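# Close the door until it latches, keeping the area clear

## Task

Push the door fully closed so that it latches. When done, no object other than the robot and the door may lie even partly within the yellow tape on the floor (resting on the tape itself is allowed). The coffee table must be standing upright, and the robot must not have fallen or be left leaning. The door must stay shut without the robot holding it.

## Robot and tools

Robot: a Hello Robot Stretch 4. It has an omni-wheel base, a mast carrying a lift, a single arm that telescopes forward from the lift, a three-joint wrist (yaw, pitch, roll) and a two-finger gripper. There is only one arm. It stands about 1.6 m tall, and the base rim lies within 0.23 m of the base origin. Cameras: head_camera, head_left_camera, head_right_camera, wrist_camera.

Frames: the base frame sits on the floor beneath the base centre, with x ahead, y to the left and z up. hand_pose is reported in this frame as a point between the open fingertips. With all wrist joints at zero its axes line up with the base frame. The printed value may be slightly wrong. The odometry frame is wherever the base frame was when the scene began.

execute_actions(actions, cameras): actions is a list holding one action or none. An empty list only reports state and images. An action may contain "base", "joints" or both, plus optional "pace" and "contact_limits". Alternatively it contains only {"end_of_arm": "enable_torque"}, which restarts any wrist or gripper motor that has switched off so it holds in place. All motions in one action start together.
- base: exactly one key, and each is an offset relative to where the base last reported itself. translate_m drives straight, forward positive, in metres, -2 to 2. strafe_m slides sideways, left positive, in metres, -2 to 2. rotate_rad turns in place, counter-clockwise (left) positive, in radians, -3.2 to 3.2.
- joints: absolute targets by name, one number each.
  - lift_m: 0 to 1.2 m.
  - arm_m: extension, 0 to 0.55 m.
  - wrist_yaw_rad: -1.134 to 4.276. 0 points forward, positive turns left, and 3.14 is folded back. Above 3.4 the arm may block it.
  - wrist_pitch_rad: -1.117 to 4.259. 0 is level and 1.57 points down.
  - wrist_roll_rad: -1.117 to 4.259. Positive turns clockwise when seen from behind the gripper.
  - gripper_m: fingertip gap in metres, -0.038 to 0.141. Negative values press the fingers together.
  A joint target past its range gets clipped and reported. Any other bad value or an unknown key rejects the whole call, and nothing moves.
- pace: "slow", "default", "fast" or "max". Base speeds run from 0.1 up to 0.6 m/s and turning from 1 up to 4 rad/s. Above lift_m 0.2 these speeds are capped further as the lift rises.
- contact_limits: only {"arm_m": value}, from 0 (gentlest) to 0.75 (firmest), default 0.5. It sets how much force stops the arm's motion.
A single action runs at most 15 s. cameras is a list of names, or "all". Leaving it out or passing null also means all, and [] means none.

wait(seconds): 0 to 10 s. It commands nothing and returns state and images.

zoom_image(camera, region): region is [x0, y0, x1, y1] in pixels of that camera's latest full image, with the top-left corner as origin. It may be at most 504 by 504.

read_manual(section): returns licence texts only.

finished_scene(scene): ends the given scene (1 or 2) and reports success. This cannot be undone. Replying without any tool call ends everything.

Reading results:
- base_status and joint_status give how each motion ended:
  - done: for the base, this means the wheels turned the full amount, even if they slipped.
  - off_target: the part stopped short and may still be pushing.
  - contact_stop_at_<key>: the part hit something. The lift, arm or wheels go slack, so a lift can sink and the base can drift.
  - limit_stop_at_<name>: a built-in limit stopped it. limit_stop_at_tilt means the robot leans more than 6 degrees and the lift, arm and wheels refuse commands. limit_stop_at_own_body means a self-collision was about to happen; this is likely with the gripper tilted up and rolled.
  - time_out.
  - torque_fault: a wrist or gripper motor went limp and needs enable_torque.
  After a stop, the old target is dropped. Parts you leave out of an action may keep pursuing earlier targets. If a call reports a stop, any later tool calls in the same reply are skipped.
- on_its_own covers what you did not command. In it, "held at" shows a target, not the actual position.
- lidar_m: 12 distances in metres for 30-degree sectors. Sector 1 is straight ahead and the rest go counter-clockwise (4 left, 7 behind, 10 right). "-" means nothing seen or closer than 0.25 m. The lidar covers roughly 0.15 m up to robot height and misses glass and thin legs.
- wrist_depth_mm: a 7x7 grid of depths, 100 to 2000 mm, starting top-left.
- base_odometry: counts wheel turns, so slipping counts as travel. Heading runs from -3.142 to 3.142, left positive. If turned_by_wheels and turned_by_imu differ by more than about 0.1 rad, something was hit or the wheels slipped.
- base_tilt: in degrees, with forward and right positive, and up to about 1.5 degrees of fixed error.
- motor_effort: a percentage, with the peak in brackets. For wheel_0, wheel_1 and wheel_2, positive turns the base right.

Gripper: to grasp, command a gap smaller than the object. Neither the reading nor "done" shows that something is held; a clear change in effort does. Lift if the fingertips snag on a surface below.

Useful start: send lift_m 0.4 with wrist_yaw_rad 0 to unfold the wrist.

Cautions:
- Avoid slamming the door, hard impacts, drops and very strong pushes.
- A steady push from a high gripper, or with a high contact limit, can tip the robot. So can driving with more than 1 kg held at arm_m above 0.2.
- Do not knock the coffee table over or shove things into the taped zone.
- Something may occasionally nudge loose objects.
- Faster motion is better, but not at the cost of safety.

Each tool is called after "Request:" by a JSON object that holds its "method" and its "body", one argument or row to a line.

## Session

Request:
{"method": "execute_actions", "body": {
  "actions": []
}}

Scene clock: 0.00 s.
base_odometry: x=+0.000 y=+0.000 heading=+0.000 (m, m, rad; odometry frame)
turned_by_wheels: +0.000 (rad since the last result)
turned_by_imu: +0.000 (rad since the last result)
base_tilt: forward=+1.0 right=-0.8 (deg)
lidar_m: 0.82 0.89 0.67 0.66 0.72 0.90 0.86 0.94 1.36 1.33 1.10 0.85
base_status: not commanded
joint_positions: lift_m=+0.254 arm_m=-0.002 wrist_yaw_rad=+3.028 wrist_pitch_rad=-0.013 wrist_roll_rad=-0.011 gripper_m=+0.057
joint_status: not commanded
motor_effort: lift_m=+19 arm_m=+0 wrist_yaw_rad=+1 wrist_pitch_rad=-6 wrist_roll_rad=-1 gripper_m=-4 wheel_0=+0 wheel_1=+0 wheel_2=+0 (%)
hand_pose: x=-0.1074 y=+0.1194 z=+0.4359 quat_wxyz=(+0.057, +0.006, -0.006, +0.998) (m; base frame)
wrist_depth_mm: - 147 1008 1008 991 991 878 / - 130 1025 1008 991 960 891 / - 137 225 1008 1008 991 891 / 120 147 1008 1025 976 991 904 / 1042 1025 991 991 991 991 878 / 1025 1008 200 1008 198 976 854 / 1008 1008 1008 111 976 976 842
pictures: head_camera, head_left_camera, head_right_camera, wrist_camera
Images, in order (width x height): head_camera 420x560, head_left_camera 420x672, head_right_camera 420x672, wrist_camera 616x392.

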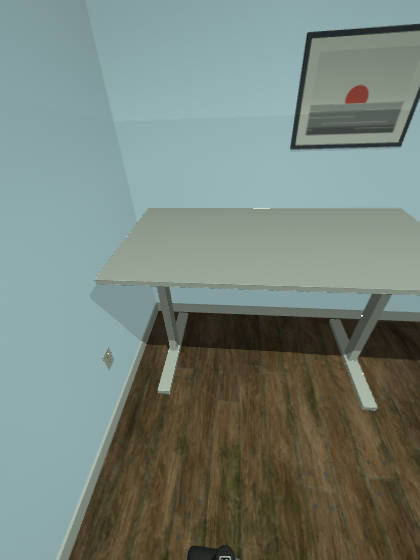

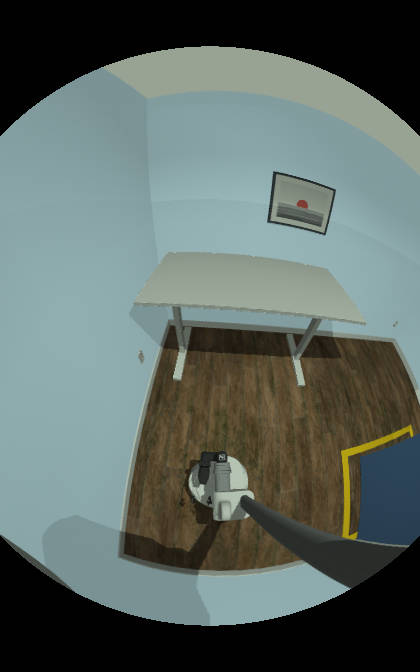

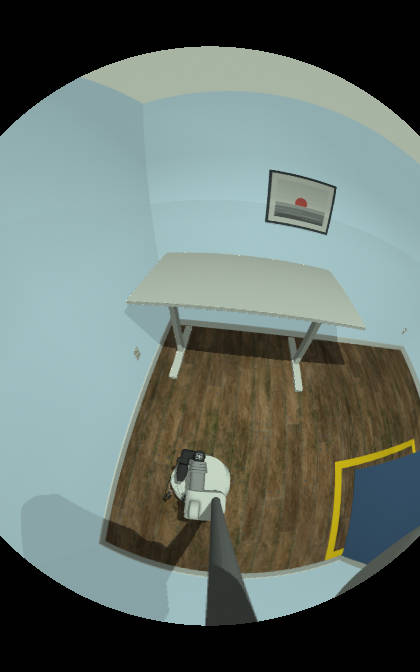

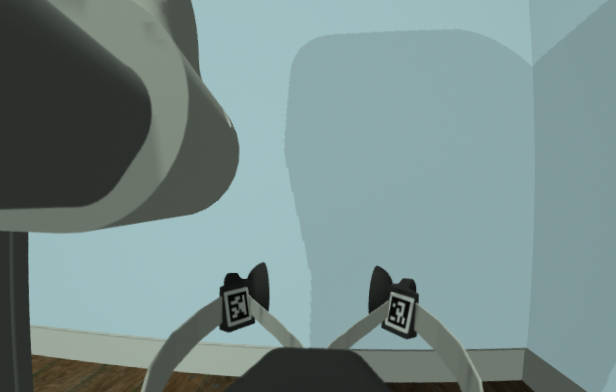

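Same layout, slightly rotated.

Request:
{"method": "execute_actions", "body": {
  "actions": [
    {"base":{"translate_m":0.4}}
  ],
  "cameras": []
}}

Request:
{"method": "execute_actions", "body": {
  "actions": [
    {"base":{"rotate_rad":-1.65}}
  ],
  "cameras": ["head_camera","head_left_camera"]
}}

Scene clock: 3.60 s.
base_odometry: x=+0.400 y=+0.000 heading=+0.000 (m, m, rad; odometry frame)
turned_by_wheels: +0.000 (rad since the last result)
turned_by_imu: +0.002 (rad since the last result)
base_tilt: forward=+1.0 right=-0.8 (deg)
lidar_m: 0.44 0.47 0.64 0.62 0.67 1.01 1.26 1.38 1.42 3.09 0.59 0.45
base_status: done
joint_positions: lift_m=+0.254 arm_m=-0.002 wrist_yaw_rad=+3.028 wrist_pitch_rad=-0.013 wrist_roll_rad=-0.011 gripper_m=+0.057
joint_status: not commanded
motor_effort: lift_m=+19(19) arm_m=+0(1) wrist_yaw_rad=+1(1) wrist_pitch_rad=-5(5) wrist_roll_rad=-2(1) gripper_m=-3(5) wheel_0=+3(4) wheel_1=+2(6) wheel_2=+1(13) (%)
hand_pose: x=-0.1074 y=+0.1194 z=+0.4359 quat_wxyz=(+0.057, +0.006, -0.006, +0.998) (m; base frame)
wrist_depth_mm: - 147 1430 1366 1397 1229 831 / - 131 1397 1397 1366 1281 842 / - 137 225 1397 1430 1255 831 / 121 147 1430 1430 1397 1229 820 / 1430 1397 1366 1397 1397 1205 820 / 1397 1430 200 1336 197 1182 820 / 1060 1008 1060 110 1118 960 809
pictures: none
No camera images: the call's "cameras" was empty. Leave "cameras" out to get every camera's image.

Scene clock: 5.70 s.
base_odometry: x=+0.400 y=+0.000 heading=-1.649 (m, m, rad; odometry frame)
turned_by_wheels: -1.649 (rad since the last result)
turned_by_imu: -1.631 (rad since the last result)
base_tilt: forward=+1.1 right=-0.9 (deg)
lidar_m: 1.46 0.63 0.46 0.43 0.44 0.64 0.62 0.67 0.92 1.26 1.33 1.43
base_status: done
joint_positions: lift_m=+0.254 arm_m=-0.002 wrist_yaw_rad=+3.028 wrist_pitch_rad=-0.013 wrist_roll_rad=-0.011 gripper_m=+0.057
joint_status: not commanded
motor_effort: lift_m=+19(19) arm_m=+0(1) wrist_yaw_rad=-1(2) wrist_pitch_rad=-6(8) wrist_roll_rad=-2(2) gripper_m=-4(3) wheel_0=+3(6) wheel_1=+2(8) wheel_2=+2(7) (%)
hand_pose: x=-0.1074 y=+0.1195 z=+0.4359 quat_wxyz=(+0.057, +0.006, -0.006, +0.998) (m; base frame)
wrist_depth_mm: - 147 778 768 788 798 798 / - 131 768 788 778 788 798 / - 137 225 768 788 788 809 / 120 146 768 778 788 778 798 / 750 768 759 768 788 778 809 / 741 759 200 768 197 798 798 / 741 750 759 111 788 798 809
pictures: head_camera, head_left_camera
Images, in order (width x height): head_camera 420x560, head_left_camera 420x672.

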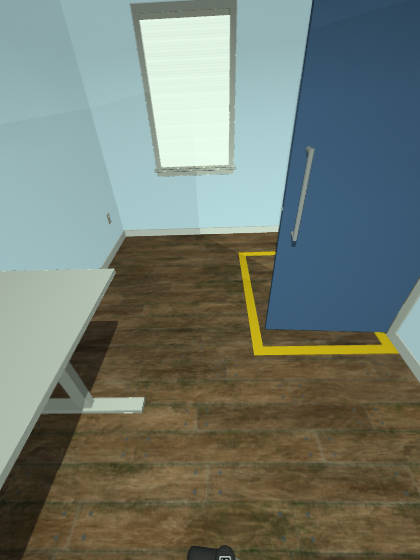

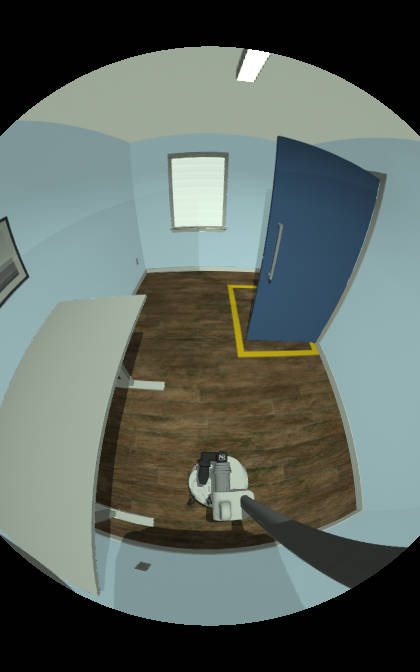

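Request:
{"method": "execute_actions", "body": {
  "actions": [
    {"base":{"translate_m":1.95},"pace":"fast"}
  ],
  "cameras": []
}}

Request:
{"method": "execute_actions", "body": {
  "actions": [
    {"base":{"rotate_rad":-1.58}}
  ],
  "cameras": ["head_camera","head_left_camera"]
}}

Scene clock: 12.73 s.
base_odometry: x=+0.248 y=-1.944 heading=-1.649 (m, m, rad; odometry frame)
turned_by_wheels: +0.000 (rad since the last result)
turned_by_imu: +0.007 (rad since the last result)
base_tilt: forward=+1.0 right=-0.8 (deg)
lidar_m: 1.11 1.17 1.26 1.18 1.26 1.06 2.60 0.61 0.61 0.97 0.98 1.19
base_status: done
joint_positions: lift_m=+0.254 arm_m=-0.002 wrist_yaw_rad=+3.028 wrist_pitch_rad=-0.013 wrist_roll_rad=-0.011 gripper_m=+0.057
joint_status: not commanded
motor_effort: lift_m=+19(19) arm_m=+0(0) wrist_yaw_rad=-1(1) wrist_pitch_rad=-5(7) wrist_roll_rad=-1(2) gripper_m=-3(4) wheel_0=+2(10) wheel_1=+1(7) wheel_2=+1(11) (%)
hand_pose: x=-0.1074 y=+0.1195 z=+0.4359 quat_wxyz=(+0.057, +0.006, -0.006, +0.998) (m; base frame)
wrist_depth_mm: - 147 - - - - 1537 / - 130 - - 1618 1229 1366 / - 137 224 - - 1808 1576 / 121 147 - - - - 1499 / 1921 - - - - - 1537 / 1430 1618 200 1661 198 1308 1430 / 1042 1042 1060 111 1118 1078 1118
pictures: none
No camera images: the call's "cameras" was empty. Leave "cameras" out to get every camera's image.

Scene clock: 14.80 s.
base_odometry: x=+0.248 y=-1.944 heading=+3.055 (m, m, rad; odometry frame)
turned_by_wheels: -1.580 (rad since the last result)
turned_by_imu: -1.562 (rad since the last result)
base_tilt: forward=+1.0 right=-0.9 (deg)
lidar_m: 1.00 0.98 1.19 1.09 1.16 1.26 1.19 1.27 1.08 1.73 0.60 0.60
base_status: done
joint_positions: lift_m=+0.254 arm_m=-0.002 wrist_yaw_rad=+3.028 wrist_pitch_rad=-0.013 wrist_roll_rad=-0.011 gripper_m=+0.057
joint_status: not commanded
motor_effort: lift_m=+19(19) arm_m=+0(0) wrist_yaw_rad=+0(0) wrist_pitch_rad=-9(9) wrist_roll_rad=-2(1) gripper_m=-3(4) wheel_0=+2(10) wheel_1=+2(9) wheel_2=+0(7) (%)
hand_pose: x=-0.1074 y=+0.1195 z=+0.4359 quat_wxyz=(+0.057, +0.006, -0.006, +0.998) (m; base frame)
wrist_depth_mm: - 147 1336 1397 1366 1397 1366 / - 130 1308 1366 1366 1430 1430 / - 137 225 1336 1366 1366 1397 / 121 147 1308 1397 1397 1397 1397 / 1336 1308 1366 1308 1366 1397 1366 / 1255 1281 201 1308 198 1366 1366 / 1042 1025 1060 110 1138 1078 1138
pictures: head_camera, head_left_camera
Images, in order (width x height): head_camera 420x560, head_left_camera 420x672.

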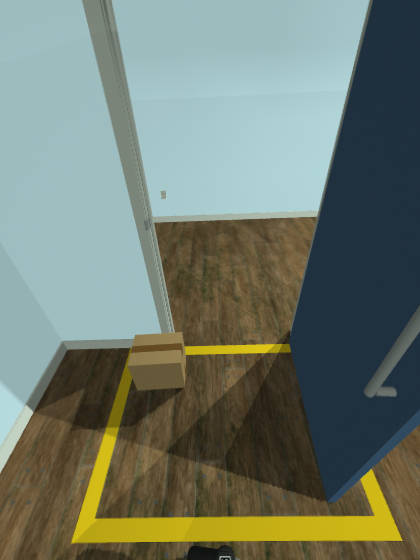

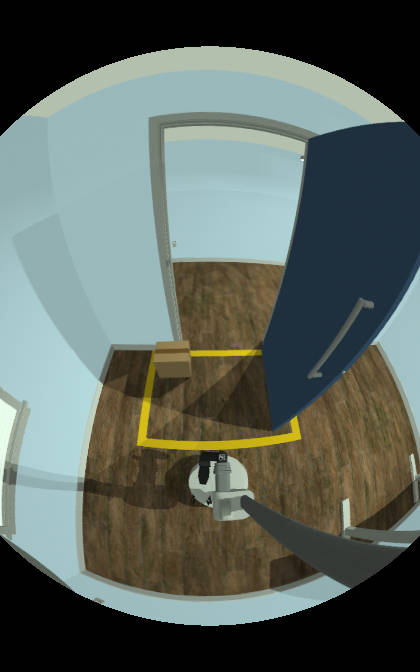

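Request:
{"method": "execute_actions", "body": {
  "actions": [
    {"base":{"strafe_m":-0.12}}
  ],
  "cameras": []
}}

Request:
{"method": "execute_actions", "body": {
  "actions": [
    {"base":{"translate_m":1.02},"pace":"fast"}
  ],
  "cameras": ["head_left_camera"]
}}

Request:
{"method": "execute_actions", "body": {
  "actions": [
    {"base":{"strafe_m":0.58},"pace":"slow"}
  ],
  "cameras": ["head_left_camera"]
}}

Scene clock: 17.67 s.
base_odometry: x=+0.258 y=-1.824 heading=+3.055 (m, m, rad; odometry frame)
turned_by_wheels: +0.000 (rad since the last result)
turned_by_imu: +0.001 (rad since the last result)
base_tilt: forward=+1.1 right=-0.9 (deg)
lidar_m: 3.53 1.00 1.31 1.21 1.29 1.28 1.21 1.24 1.00 1.72 0.56 0.51
base_status: done
joint_positions: lift_m=+0.254 arm_m=-0.002 wrist_yaw_rad=+3.028 wrist_pitch_rad=-0.013 wrist_roll_rad=-0.011 gripper_m=+0.057
joint_status: not commanded
motor_effort: lift_m=+19(19) arm_m=+0(0) wrist_yaw_rad=+0(0) wrist_pitch_rad=-7(7) wrist_roll_rad=-1(1) gripper_m=-5(3) wheel_0=+2(6) wheel_1=+1(9) wheel_2=-1(1) (%)
hand_pose: x=-0.1074 y=+0.1195 z=+0.4359 quat_wxyz=(+0.057, +0.006, -0.006, +0.998) (m; base frame)
wrist_depth_mm: - 147 1336 1397 1366 1397 1430 / - 131 1366 1366 1397 1397 1366 / - 137 224 1336 1397 1397 1499 / 121 147 1336 1308 1366 1430 1397 / 1255 1308 1336 1308 1336 1397 1397 / 1281 1281 200 1336 197 1366 1397 / 1042 1025 1060 111 1118 1060 1118
pictures: none
No camera images: the call's "cameras" was empty. Leave "cameras" out to get every camera's image.

Scene clock: 21.50 s.
base_odometry: x=-0.758 y=-1.736 heading=+3.055 (m, m, rad; odometry frame)
turned_by_wheels: +0.000 (rad since the last result)
turned_by_imu: +0.003 (rad since the last result)
base_tilt: forward=+1.1 right=-0.9 (deg)
lidar_m: 2.50 1.79 0.38 0.33 1.32 1.73 2.22 0.54 0.38 0.37 0.40 2.59
base_status: done
joint_positions: lift_m=+0.254 arm_m=-0.002 wrist_yaw_rad=+3.028 wrist_pitch_rad=-0.013 wrist_roll_rad=-0.011 gripper_m=+0.057
joint_status: not commanded
motor_effort: lift_m=+19(19) arm_m=+0(1) wrist_yaw_rad=-1(2) wrist_pitch_rad=-6(6) wrist_roll_rad=-2(1) gripper_m=-4(2) wheel_0=+2(7) wheel_1=+0(8) wheel_2=+2(16) (%)
hand_pose: x=-0.1074 y=+0.1195 z=+0.4359 quat_wxyz=(+0.057, +0.006, -0.006, +0.998) (m; base frame)
wrist_depth_mm: - 147 - - - - 1618 / - 131 - - - - 1576 / - 137 224 - - - 1576 / 120 147 - - - - 1576 / 647 - - - - - 1618 / 683 1576 200 1661 196 1708 1499 / 691 1042 1078 110 1098 1078 1138
pictures: head_left_camera
Images, in order (width x height): head_left_camera 420x672.

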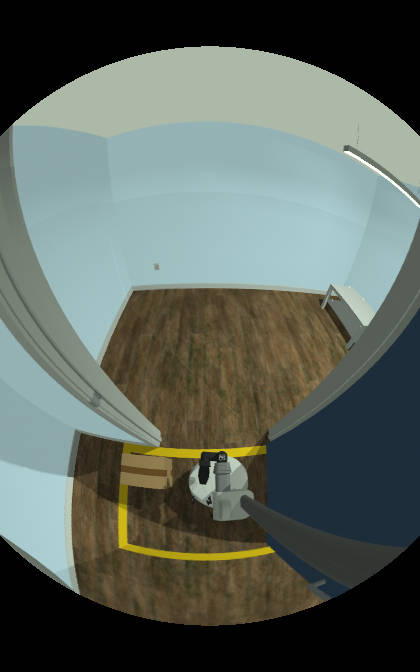

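Scene clock: 28.43 s.
base_odometry: x=-0.808 y=-2.314 heading=+3.055 (m, m, rad; odometry frame)
turned_by_wheels: +0.000 (rad since the last result)
turned_by_imu: +0.002 (rad since the last result)
base_tilt: forward=+1.1 right=-0.8 (deg)
lidar_m: 0.25 0.28 0.25 0.26 0.72 1.01 2.23 2.13 0.98 0.95 1.02 0.26
base_status: done
joint_positions: lift_m=+0.254 arm_m=-0.002 wrist_yaw_rad=+3.028 wrist_pitch_rad=-0.013 wrist_roll_rad=-0.011 gripper_m=+0.057
joint_status: not commanded
motor_effort: lift_m=+19(19) arm_m=-1(1) wrist_yaw_rad=+0(2) wrist_pitch_rad=-5(6) wrist_roll_rad=-2(2) gripper_m=-4(2) wheel_0=-10(14) wheel_1=+7(14) wheel_2=+0(4) (%)
hand_pose: x=-0.1074 y=+0.1195 z=+0.4359 quat_wxyz=(+0.057, +0.006, -0.006, +0.998) (m; base frame)
wrist_depth_mm: - 148 - - - 1138 820 / - 130 - - - 1138 820 / - 137 224 - - 1160 809 / 121 147 - - - 1138 831 / - - - - - 1160 820 / 1499 1537 200 1756 197 1118 809 / 1060 1042 1078 110 1160 931 809
pictures: head_left_camera
Images, in order (width x height): head_left_camera 420x672.

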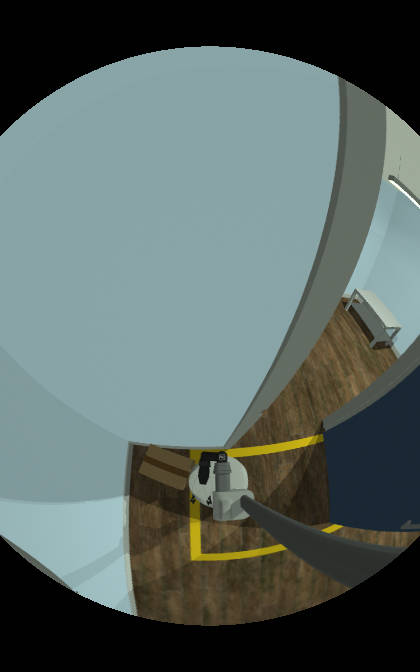

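Request:
{"method": "execute_actions", "body": {
  "actions": [
    {"base":{"strafe_m":0.07},"pace":"slow"}
  ],
  "cameras": []
}}

Request:
{"method": "execute_actions", "body": {
  "actions": [
    {"base":{"strafe_m":-0.05}}
  ],
  "cameras": []
}}

Request:
{"method": "execute_actions", "body": {
  "actions": [
    {"base":{"translate_m":-1.02},"pace":"fast"}
  ],
  "cameras": ["head_camera"]
}}

Scene clock: 31.57 s.
base_odometry: x=-0.814 y=-2.383 heading=+3.055 (m, m, rad; odometry frame)
turned_by_wheels: +0.000 (rad since the last result)
turned_by_imu: +0.001 (rad since the last result)
base_tilt: forward=+1.0 right=-0.9 (deg)
lidar_m: 0.25 0.27 0.25 0.25 0.66 0.91 2.22 2.19 1.06 1.00 1.12 0.28
base_status: done
joint_positions: lift_m=+0.254 arm_m=-0.002 wrist_yaw_rad=+3.028 wrist_pitch_rad=-0.013 wrist_roll_rad=-0.011 gripper_m=+0.057
joint_status: not commanded
motor_effort: lift_m=+19(19) arm_m=+0(0) wrist_yaw_rad=-2(0) wrist_pitch_rad=-7(6) wrist_roll_rad=-2(2) gripper_m=-4(3) wheel_0=-8(12) wheel_1=+7(12) wheel_2=+0(2) (%)
hand_pose: x=-0.1074 y=+0.1195 z=+0.4359 quat_wxyz=(+0.057, +0.006, -0.006, +0.998) (m; base frame)
wrist_depth_mm: - 147 - - 1983 991 750 / - 131 - - 1921 991 723 / - 138 225 - 1983 1025 741 / 120 147 - - 1921 1025 732 / - - - - 1921 991 715 / 1464 1576 200 1756 198 1008 715 / 1042 1008 1060 111 1118 866 715
pictures: none
No camera images: the call's "cameras" was empty. Leave "cameras" out to get every camera's image.

Scene clock: 32.70 s.
base_odometry: x=-0.810 y=-2.333 heading=+3.055 (m, m, rad; odometry frame)
turned_by_wheels: +0.000 (rad since the last result)
turned_by_imu: +0.001 (rad since the last result)
base_tilt: forward=+1.0 right=-0.9 (deg)
lidar_m: 0.25 0.28 0.25 0.25 0.69 0.98 2.22 2.11 1.01 0.96 1.05 0.26
base_status: done
joint_positions: lift_m=+0.254 arm_m=-0.002 wrist_yaw_rad=+3.028 wrist_pitch_rad=-0.013 wrist_roll_rad=-0.011 gripper_m=+0.057
joint_status: not commanded
motor_effort: lift_m=+19(19) arm_m=-1(1) wrist_yaw_rad=+1(0) wrist_pitch_rad=-5(5) wrist_roll_rad=-1(2) gripper_m=-3(4) wheel_0=+0(8) wheel_1=+2(9) wheel_2=+0(0) (%)
hand_pose: x=-0.1074 y=+0.1195 z=+0.4359 quat_wxyz=(+0.057, +0.006, -0.006, +0.998) (m; base frame)
wrist_depth_mm: - 147 - - - 1118 788 / - 131 - - - 1118 788 / - 137 225 - - 1098 798 / 120 146 - - - 1118 798 / - - - - - 1098 788 / 1499 1537 200 1708 197 1060 788 / 1025 1042 1078 110 1138 917 768
pictures: none
No camera images: the call's "cameras" was empty. Leave "cameras" out to get every camera's image.

Scene clock: 36.53 s.
base_odometry: x=+0.207 y=-2.422 heading=+3.055 (m, m, rad; odometry frame)
turned_by_wheels: +0.000 (rad since the last result)
turned_by_imu: -0.001 (rad since the last result)
base_tilt: forward=+1.0 right=-0.9 (deg)
lidar_m: 1.05 0.94 0.67 0.63 0.66 0.92 1.19 1.26 1.54 1.74 0.99 1.41
base_status: done
joint_positions: lift_m=+0.254 arm_m=-0.002 wrist_yaw_rad=+3.028 wrist_pitch_rad=-0.013 wrist_roll_rad=-0.011 gripper_m=+0.057
joint_status: not commanded
motor_effort: lift_m=+19(19) arm_m=+0(0) wrist_yaw_rad=+0(1) wrist_pitch_rad=-8(6) wrist_roll_rad=-1(2) gripper_m=-5(4) wheel_0=+0(9) wheel_1=+1(7) wheel_2=-3(17) (%)
hand_pose: x=-0.1074 y=+0.1195 z=+0.4359 quat_wxyz=(+0.057, +0.006, -0.006, +0.998) (m; base frame)
wrist_depth_mm: - 147 1308 1366 1397 1078 750 / - 131 1336 1366 1336 1098 778 / - 137 225 1366 1397 1098 798 / 121 147 1308 1281 1430 1098 798 / 1281 1308 1366 1397 1366 1078 788 / 1255 1281 200 1366 197 1078 788 / 1078 1025 1078 110 1118 891 759
pictures: head_camera
Images, in order (width x height): head_camera 420x560.

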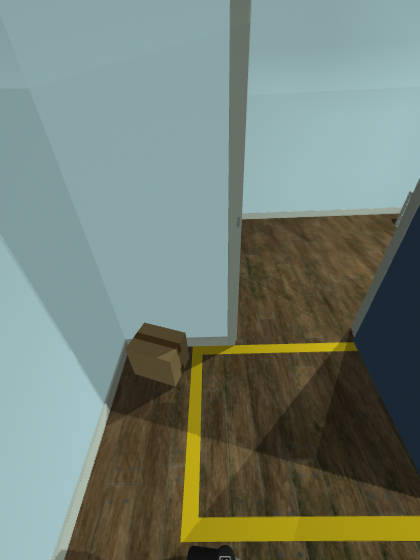

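Request:
{"method": "execute_actions", "body": {
  "actions": [
    {"base":{"strafe_m":-1.3},"pace":"fast"}
  ],
  "cameras": []
}}

Request:
{"method": "execute_actions", "body": {
  "actions": [
    {"base":{"translate_m":0.66},"pace":"fast"}
  ],
  "cameras": []
}}

Request:
{"method": "execute_actions", "body": {
  "actions": [
    {"base":{"strafe_m":0.8},"pace":"slow"}
  ],
  "cameras": ["head_left_camera"]
}}

Scene clock: 42.27 s.
base_odometry: x=+0.319 y=-1.126 heading=+3.055 (m, m, rad; odometry frame)
turned_by_wheels: +0.000 (rad since the last result)
turned_by_imu: +0.001 (rad since the last result)
base_tilt: forward=+1.1 right=-0.9 (deg)
lidar_m: 1.05 0.47 1.86 1.93 1.71 1.26 0.60 0.42 0.63 1.74 1.82 1.35
base_status: done
joint_positions: lift_m=+0.254 arm_m=-0.002 wrist_yaw_rad=+3.028 wrist_pitch_rad=-0.013 wrist_roll_rad=-0.011 gripper_m=+0.057
joint_status: not commanded
motor_effort: lift_m=+19(19) arm_m=-1(1) wrist_yaw_rad=+1(1) wrist_pitch_rad=-6(5) wrist_roll_rad=-1(1) gripper_m=-4(4) wheel_0=-2(10) wheel_1=+0(12) wheel_2=-1(1) (%)
hand_pose: x=-0.1074 y=+0.1195 z=+0.4359 quat_wxyz=(+0.057, +0.006, -0.006, +0.998) (m; base frame)
wrist_depth_mm: - 146 1336 1336 1366 1397 1397 / - 130 1336 1336 1397 1397 1397 / - 137 224 1366 1308 1430 1430 / 121 147 1336 1308 1366 1366 1366 / 1281 1281 1308 1366 1366 1366 1397 / 1255 1281 201 1308 197 1397 1366 / 1060 866 1060 111 1118 1060 1138
pictures: none
No camera images: the call's "cameras" was empty. Leave "cameras" out to get every camera's image.

Scene clock: 45.20 s.
base_odometry: x=-0.338 y=-1.069 heading=+3.055 (m, m, rad; odometry frame)
turned_by_wheels: +0.000 (rad since the last result)
turned_by_imu: +0.003 (rad since the last result)
base_tilt: forward=+1.1 right=-0.9 (deg)
lidar_m: 0.63 0.39 0.27 0.26 0.27 1.95 1.11 1.15 1.59 1.75 0.91 0.64
base_status: done
joint_positions: lift_m=+0.254 arm_m=-0.002 wrist_yaw_rad=+3.028 wrist_pitch_rad=-0.013 wrist_roll_rad=-0.011 gripper_m=+0.057
joint_status: not commanded
motor_effort: lift_m=+19(19) arm_m=+0(1) wrist_yaw_rad=+0(0) wrist_pitch_rad=-5(8) wrist_roll_rad=-1(2) gripper_m=-3(5) wheel_0=+1(9) wheel_1=+1(6) wheel_2=+2(16) (%)
hand_pose: x=-0.1074 y=+0.1195 z=+0.4359 quat_wxyz=(+0.057, +0.006, -0.006, +0.998) (m; base frame)
wrist_depth_mm: - 147 1921 - - 394 - / - 130 1430 - - 399 283 / - 137 224 - - 399 282 / 121 147 - - - 399 283 / 1921 1921 1983 1983 - 392 281 / 1499 1499 200 1661 198 384 278 / 1042 1008 1060 110 1118 327 -
pictures: none
No camera images: the call's "cameras" was empty. Leave "cameras" out to get every camera's image.

action 0: "base": strafe_m = 0.8 would last too long for one action: at the pace "slow" strafe_m can be at most 0.78 in either direction: name a faster pace, or command the rest in another action

Request:
{"method": "execute_actions", "body": {
  "actions": [
    {"base":{"strafe_m":0.75},"pace":"slow"}
  ],
  "cameras": ["head_left_camera"]
}}

Request:
{"method": "execute_actions", "body": {
  "actions": [
    {"base":{"translate_m":0.42},"pace":"slow"}
  ],
  "cameras": ["head_left_camera"]
}}

Scene clock: 55.00 s.
base_odometry: x=-0.403 y=-1.816 heading=+3.055 (m, m, rad; odometry frame)
turned_by_wheels: +0.000 (rad since the last result)
turned_by_imu: +0.002 (rad since the last result)
base_tilt: forward=+1.1 right=-0.8 (deg)
lidar_m: 0.25 0.25 0.25 1.21 1.24 1.69 1.85 1.42 1.60 2.52 0.89 0.38
base_status: done
joint_positions: lift_m=+0.254 arm_m=-0.002 wrist_yaw_rad=+3.029 wrist_pitch_rad=-0.013 wrist_roll_rad=-0.011 gripper_m=+0.057
joint_status: not commanded
motor_effort: lift_m=+19(19) arm_m=-1(0) wrist_yaw_rad=-1(2) wrist_pitch_rad=-6(9) wrist_roll_rad=-1(2) gripper_m=-3(3) wheel_0=-1(5) wheel_1=+1(10) wheel_2=+0(0) (%)
hand_pose: x=-0.1074 y=+0.1194 z=+0.4359 quat_wxyz=(+0.056, +0.006, -0.006, +0.998) (m; base frame)
wrist_depth_mm: - 147 1983 - - - 1499 / - 130 - - - - 1537 / - 137 224 - - - 1499 / 121 147 1921 - - - 1576 / 1863 1863 1983 - - - 1499 / 1464 1576 200 1708 196 1708 1430 / 1042 1008 1042 111 1138 1060 1138
pictures: head_left_camera
Images, in order (width x height): head_left_camera 420x672.

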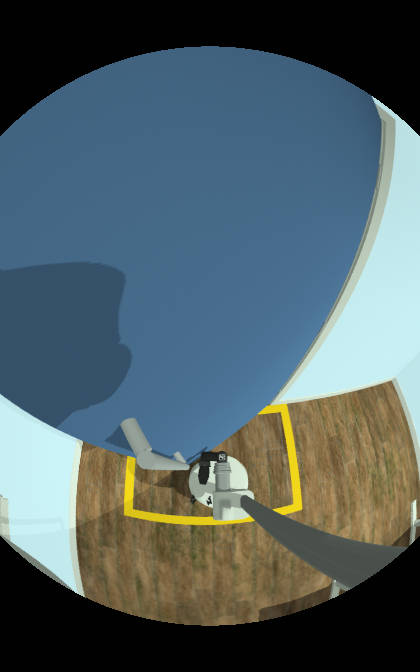

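Scene clock: 60.47 s.
base_odometry: x=-0.821 y=-1.780 heading=+3.056 (m, m, rad; odometry frame)
turned_by_wheels: +0.001 (rad since the last result)
turned_by_imu: +0.004 (rad since the last result)
base_tilt: forward=+1.1 right=-0.8 (deg)
lidar_m: - 0.25 0.30 0.75 1.24 1.69 2.27 1.78 2.19 0.90 0.29 0.25
base_status: done
joint_positions: lift_m=+0.254 arm_m=-0.002 wrist_yaw_rad=+3.028 wrist_pitch_rad=-0.013 wrist_roll_rad=-0.011 gripper_m=+0.057
joint_status: not commanded
motor_effort: lift_m=+19(19) arm_m=+0(0) wrist_yaw_rad=+0(15) wrist_pitch_rad=-8(8) wrist_roll_rad=-2(0) gripper_m=-3(3) wheel_0=+17(17) wheel_1=+8(11) wheel_2=-13(16) (%)
hand_pose: x=-0.1074 y=+0.1195 z=+0.4359 quat_wxyz=(+0.057, +0.006, -0.006, +0.998) (m; base frame)
wrist_depth_mm: - 147 - - - - 1537 / - 130 - - - - 1537 / - 137 225 - - - 1499 / 121 147 - - - - 1537 / - - - - - - 1537 / 1464 1537 200 1661 197 1661 1464 / 1060 1008 1042 111 1138 1060 1138
pictures: head_left_camera
Images, in order (width x height): head_left_camera 420x672.

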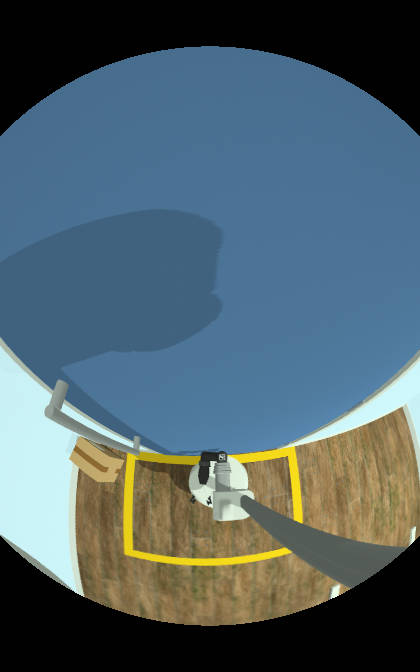

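Request:
{"method": "execute_actions", "body": {
  "actions": [
    {"base":{"translate_m":0.03},"pace":"slow"}
  ],
  "cameras": []
}}

Request:
{"method": "execute_actions", "body": {
  "actions": [
    {"base":{"translate_m":-0.15}}
  ],
  "cameras": ["head_left_camera"]
}}

Scene clock: 63.03 s.
base_odometry: x=-0.849 y=-1.778 heading=+3.056 (m, m, rad; odometry frame)
turned_by_wheels: +0.000 (rad since the last result)
turned_by_imu: +0.039 (rad since the last result)
base_tilt: forward=+1.0 right=-0.8 (deg)
lidar_m: - 0.25 0.30 0.74 1.27 1.77 2.28 1.79 2.36 0.72 0.28 0.25
base_status: done
joint_positions: lift_m=+0.254 arm_m=-0.002 wrist_yaw_rad=+3.028 wrist_pitch_rad=-0.013 wrist_roll_rad=-0.011 gripper_m=+0.057
joint_status: not commanded
motor_effort: lift_m=+19(19) arm_m=+0(0) wrist_yaw_rad=+1(1) wrist_pitch_rad=-7(8) wrist_roll_rad=-1(2) gripper_m=-5(5) wheel_0=+18(22) wheel_1=+15(21) wheel_2=-28(28) (%)
hand_pose: x=-0.1074 y=+0.1195 z=+0.4359 quat_wxyz=(+0.057, +0.006, -0.006, +0.998) (m; base frame)
wrist_depth_mm: - 147 - - - - 1576 / - 131 - - - - 1576 / - 137 226 - - - 1537 / 121 147 - - - - 1618 / - - - - - - 1618 / 1499 1576 200 1708 196 1661 1499 / 1042 1025 1078 111 1138 1060 1138
pictures: none
No camera images: the call's "cameras" was empty. Leave "cameras" out to get every camera's image.

Scene clock: 64.87 s.
base_odometry: x=-0.700 y=-1.791 heading=+3.056 (m, m, rad; odometry frame)
turned_by_wheels: +0.000 (rad since the last result)
turned_by_imu: +0.000 (rad since the last result)
base_tilt: forward=+1.1 right=-0.9 (deg)
lidar_m: 0.32 0.37 0.42 0.79 1.28 1.74 2.15 1.68 2.04 1.24 0.49 0.36
base_status: done
joint_positions: lift_m=+0.254 arm_m=-0.002 wrist_yaw_rad=+3.028 wrist_pitch_rad=-0.013 wrist_roll_rad=-0.011 gripper_m=+0.057
joint_status: not commanded
motor_effort: lift_m=+19(19) arm_m=-1(0) wrist_yaw_rad=-1(0) wrist_pitch_rad=-6(7) wrist_roll_rad=-1(1) gripper_m=-5(4) wheel_0=-2(20) wheel_1=+0(13) wheel_2=+1(24) (%)
hand_pose: x=-0.1074 y=+0.1195 z=+0.4359 quat_wxyz=(+0.057, +0.006, -0.006, +0.998) (m; base frame)
wrist_depth_mm: - 147 - - - - 1576 / - 131 - - - - 1618 / - 137 224 - - - 1618 / 121 147 - - - - 1576 / - - - - - - 1618 / 1499 1537 200 1756 197 1708 1464 / 1060 1025 1060 110 1138 1060 1160
pictures: head_left_camera
Images, in order (width x height): head_left_camera 420x672.

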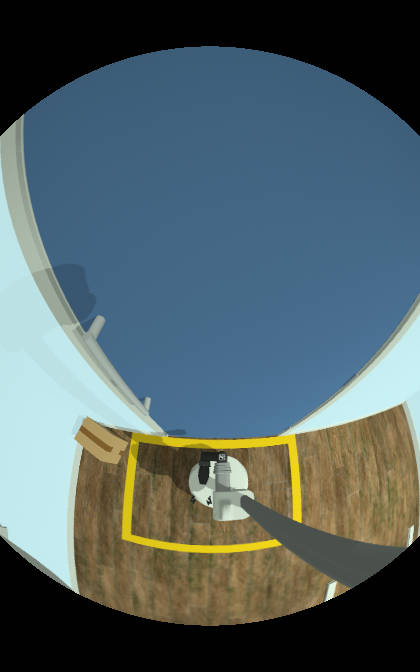

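Request:
{"method": "finished_scene", "body": {
  "scene": 2
}}

The scene is finished: the task was done.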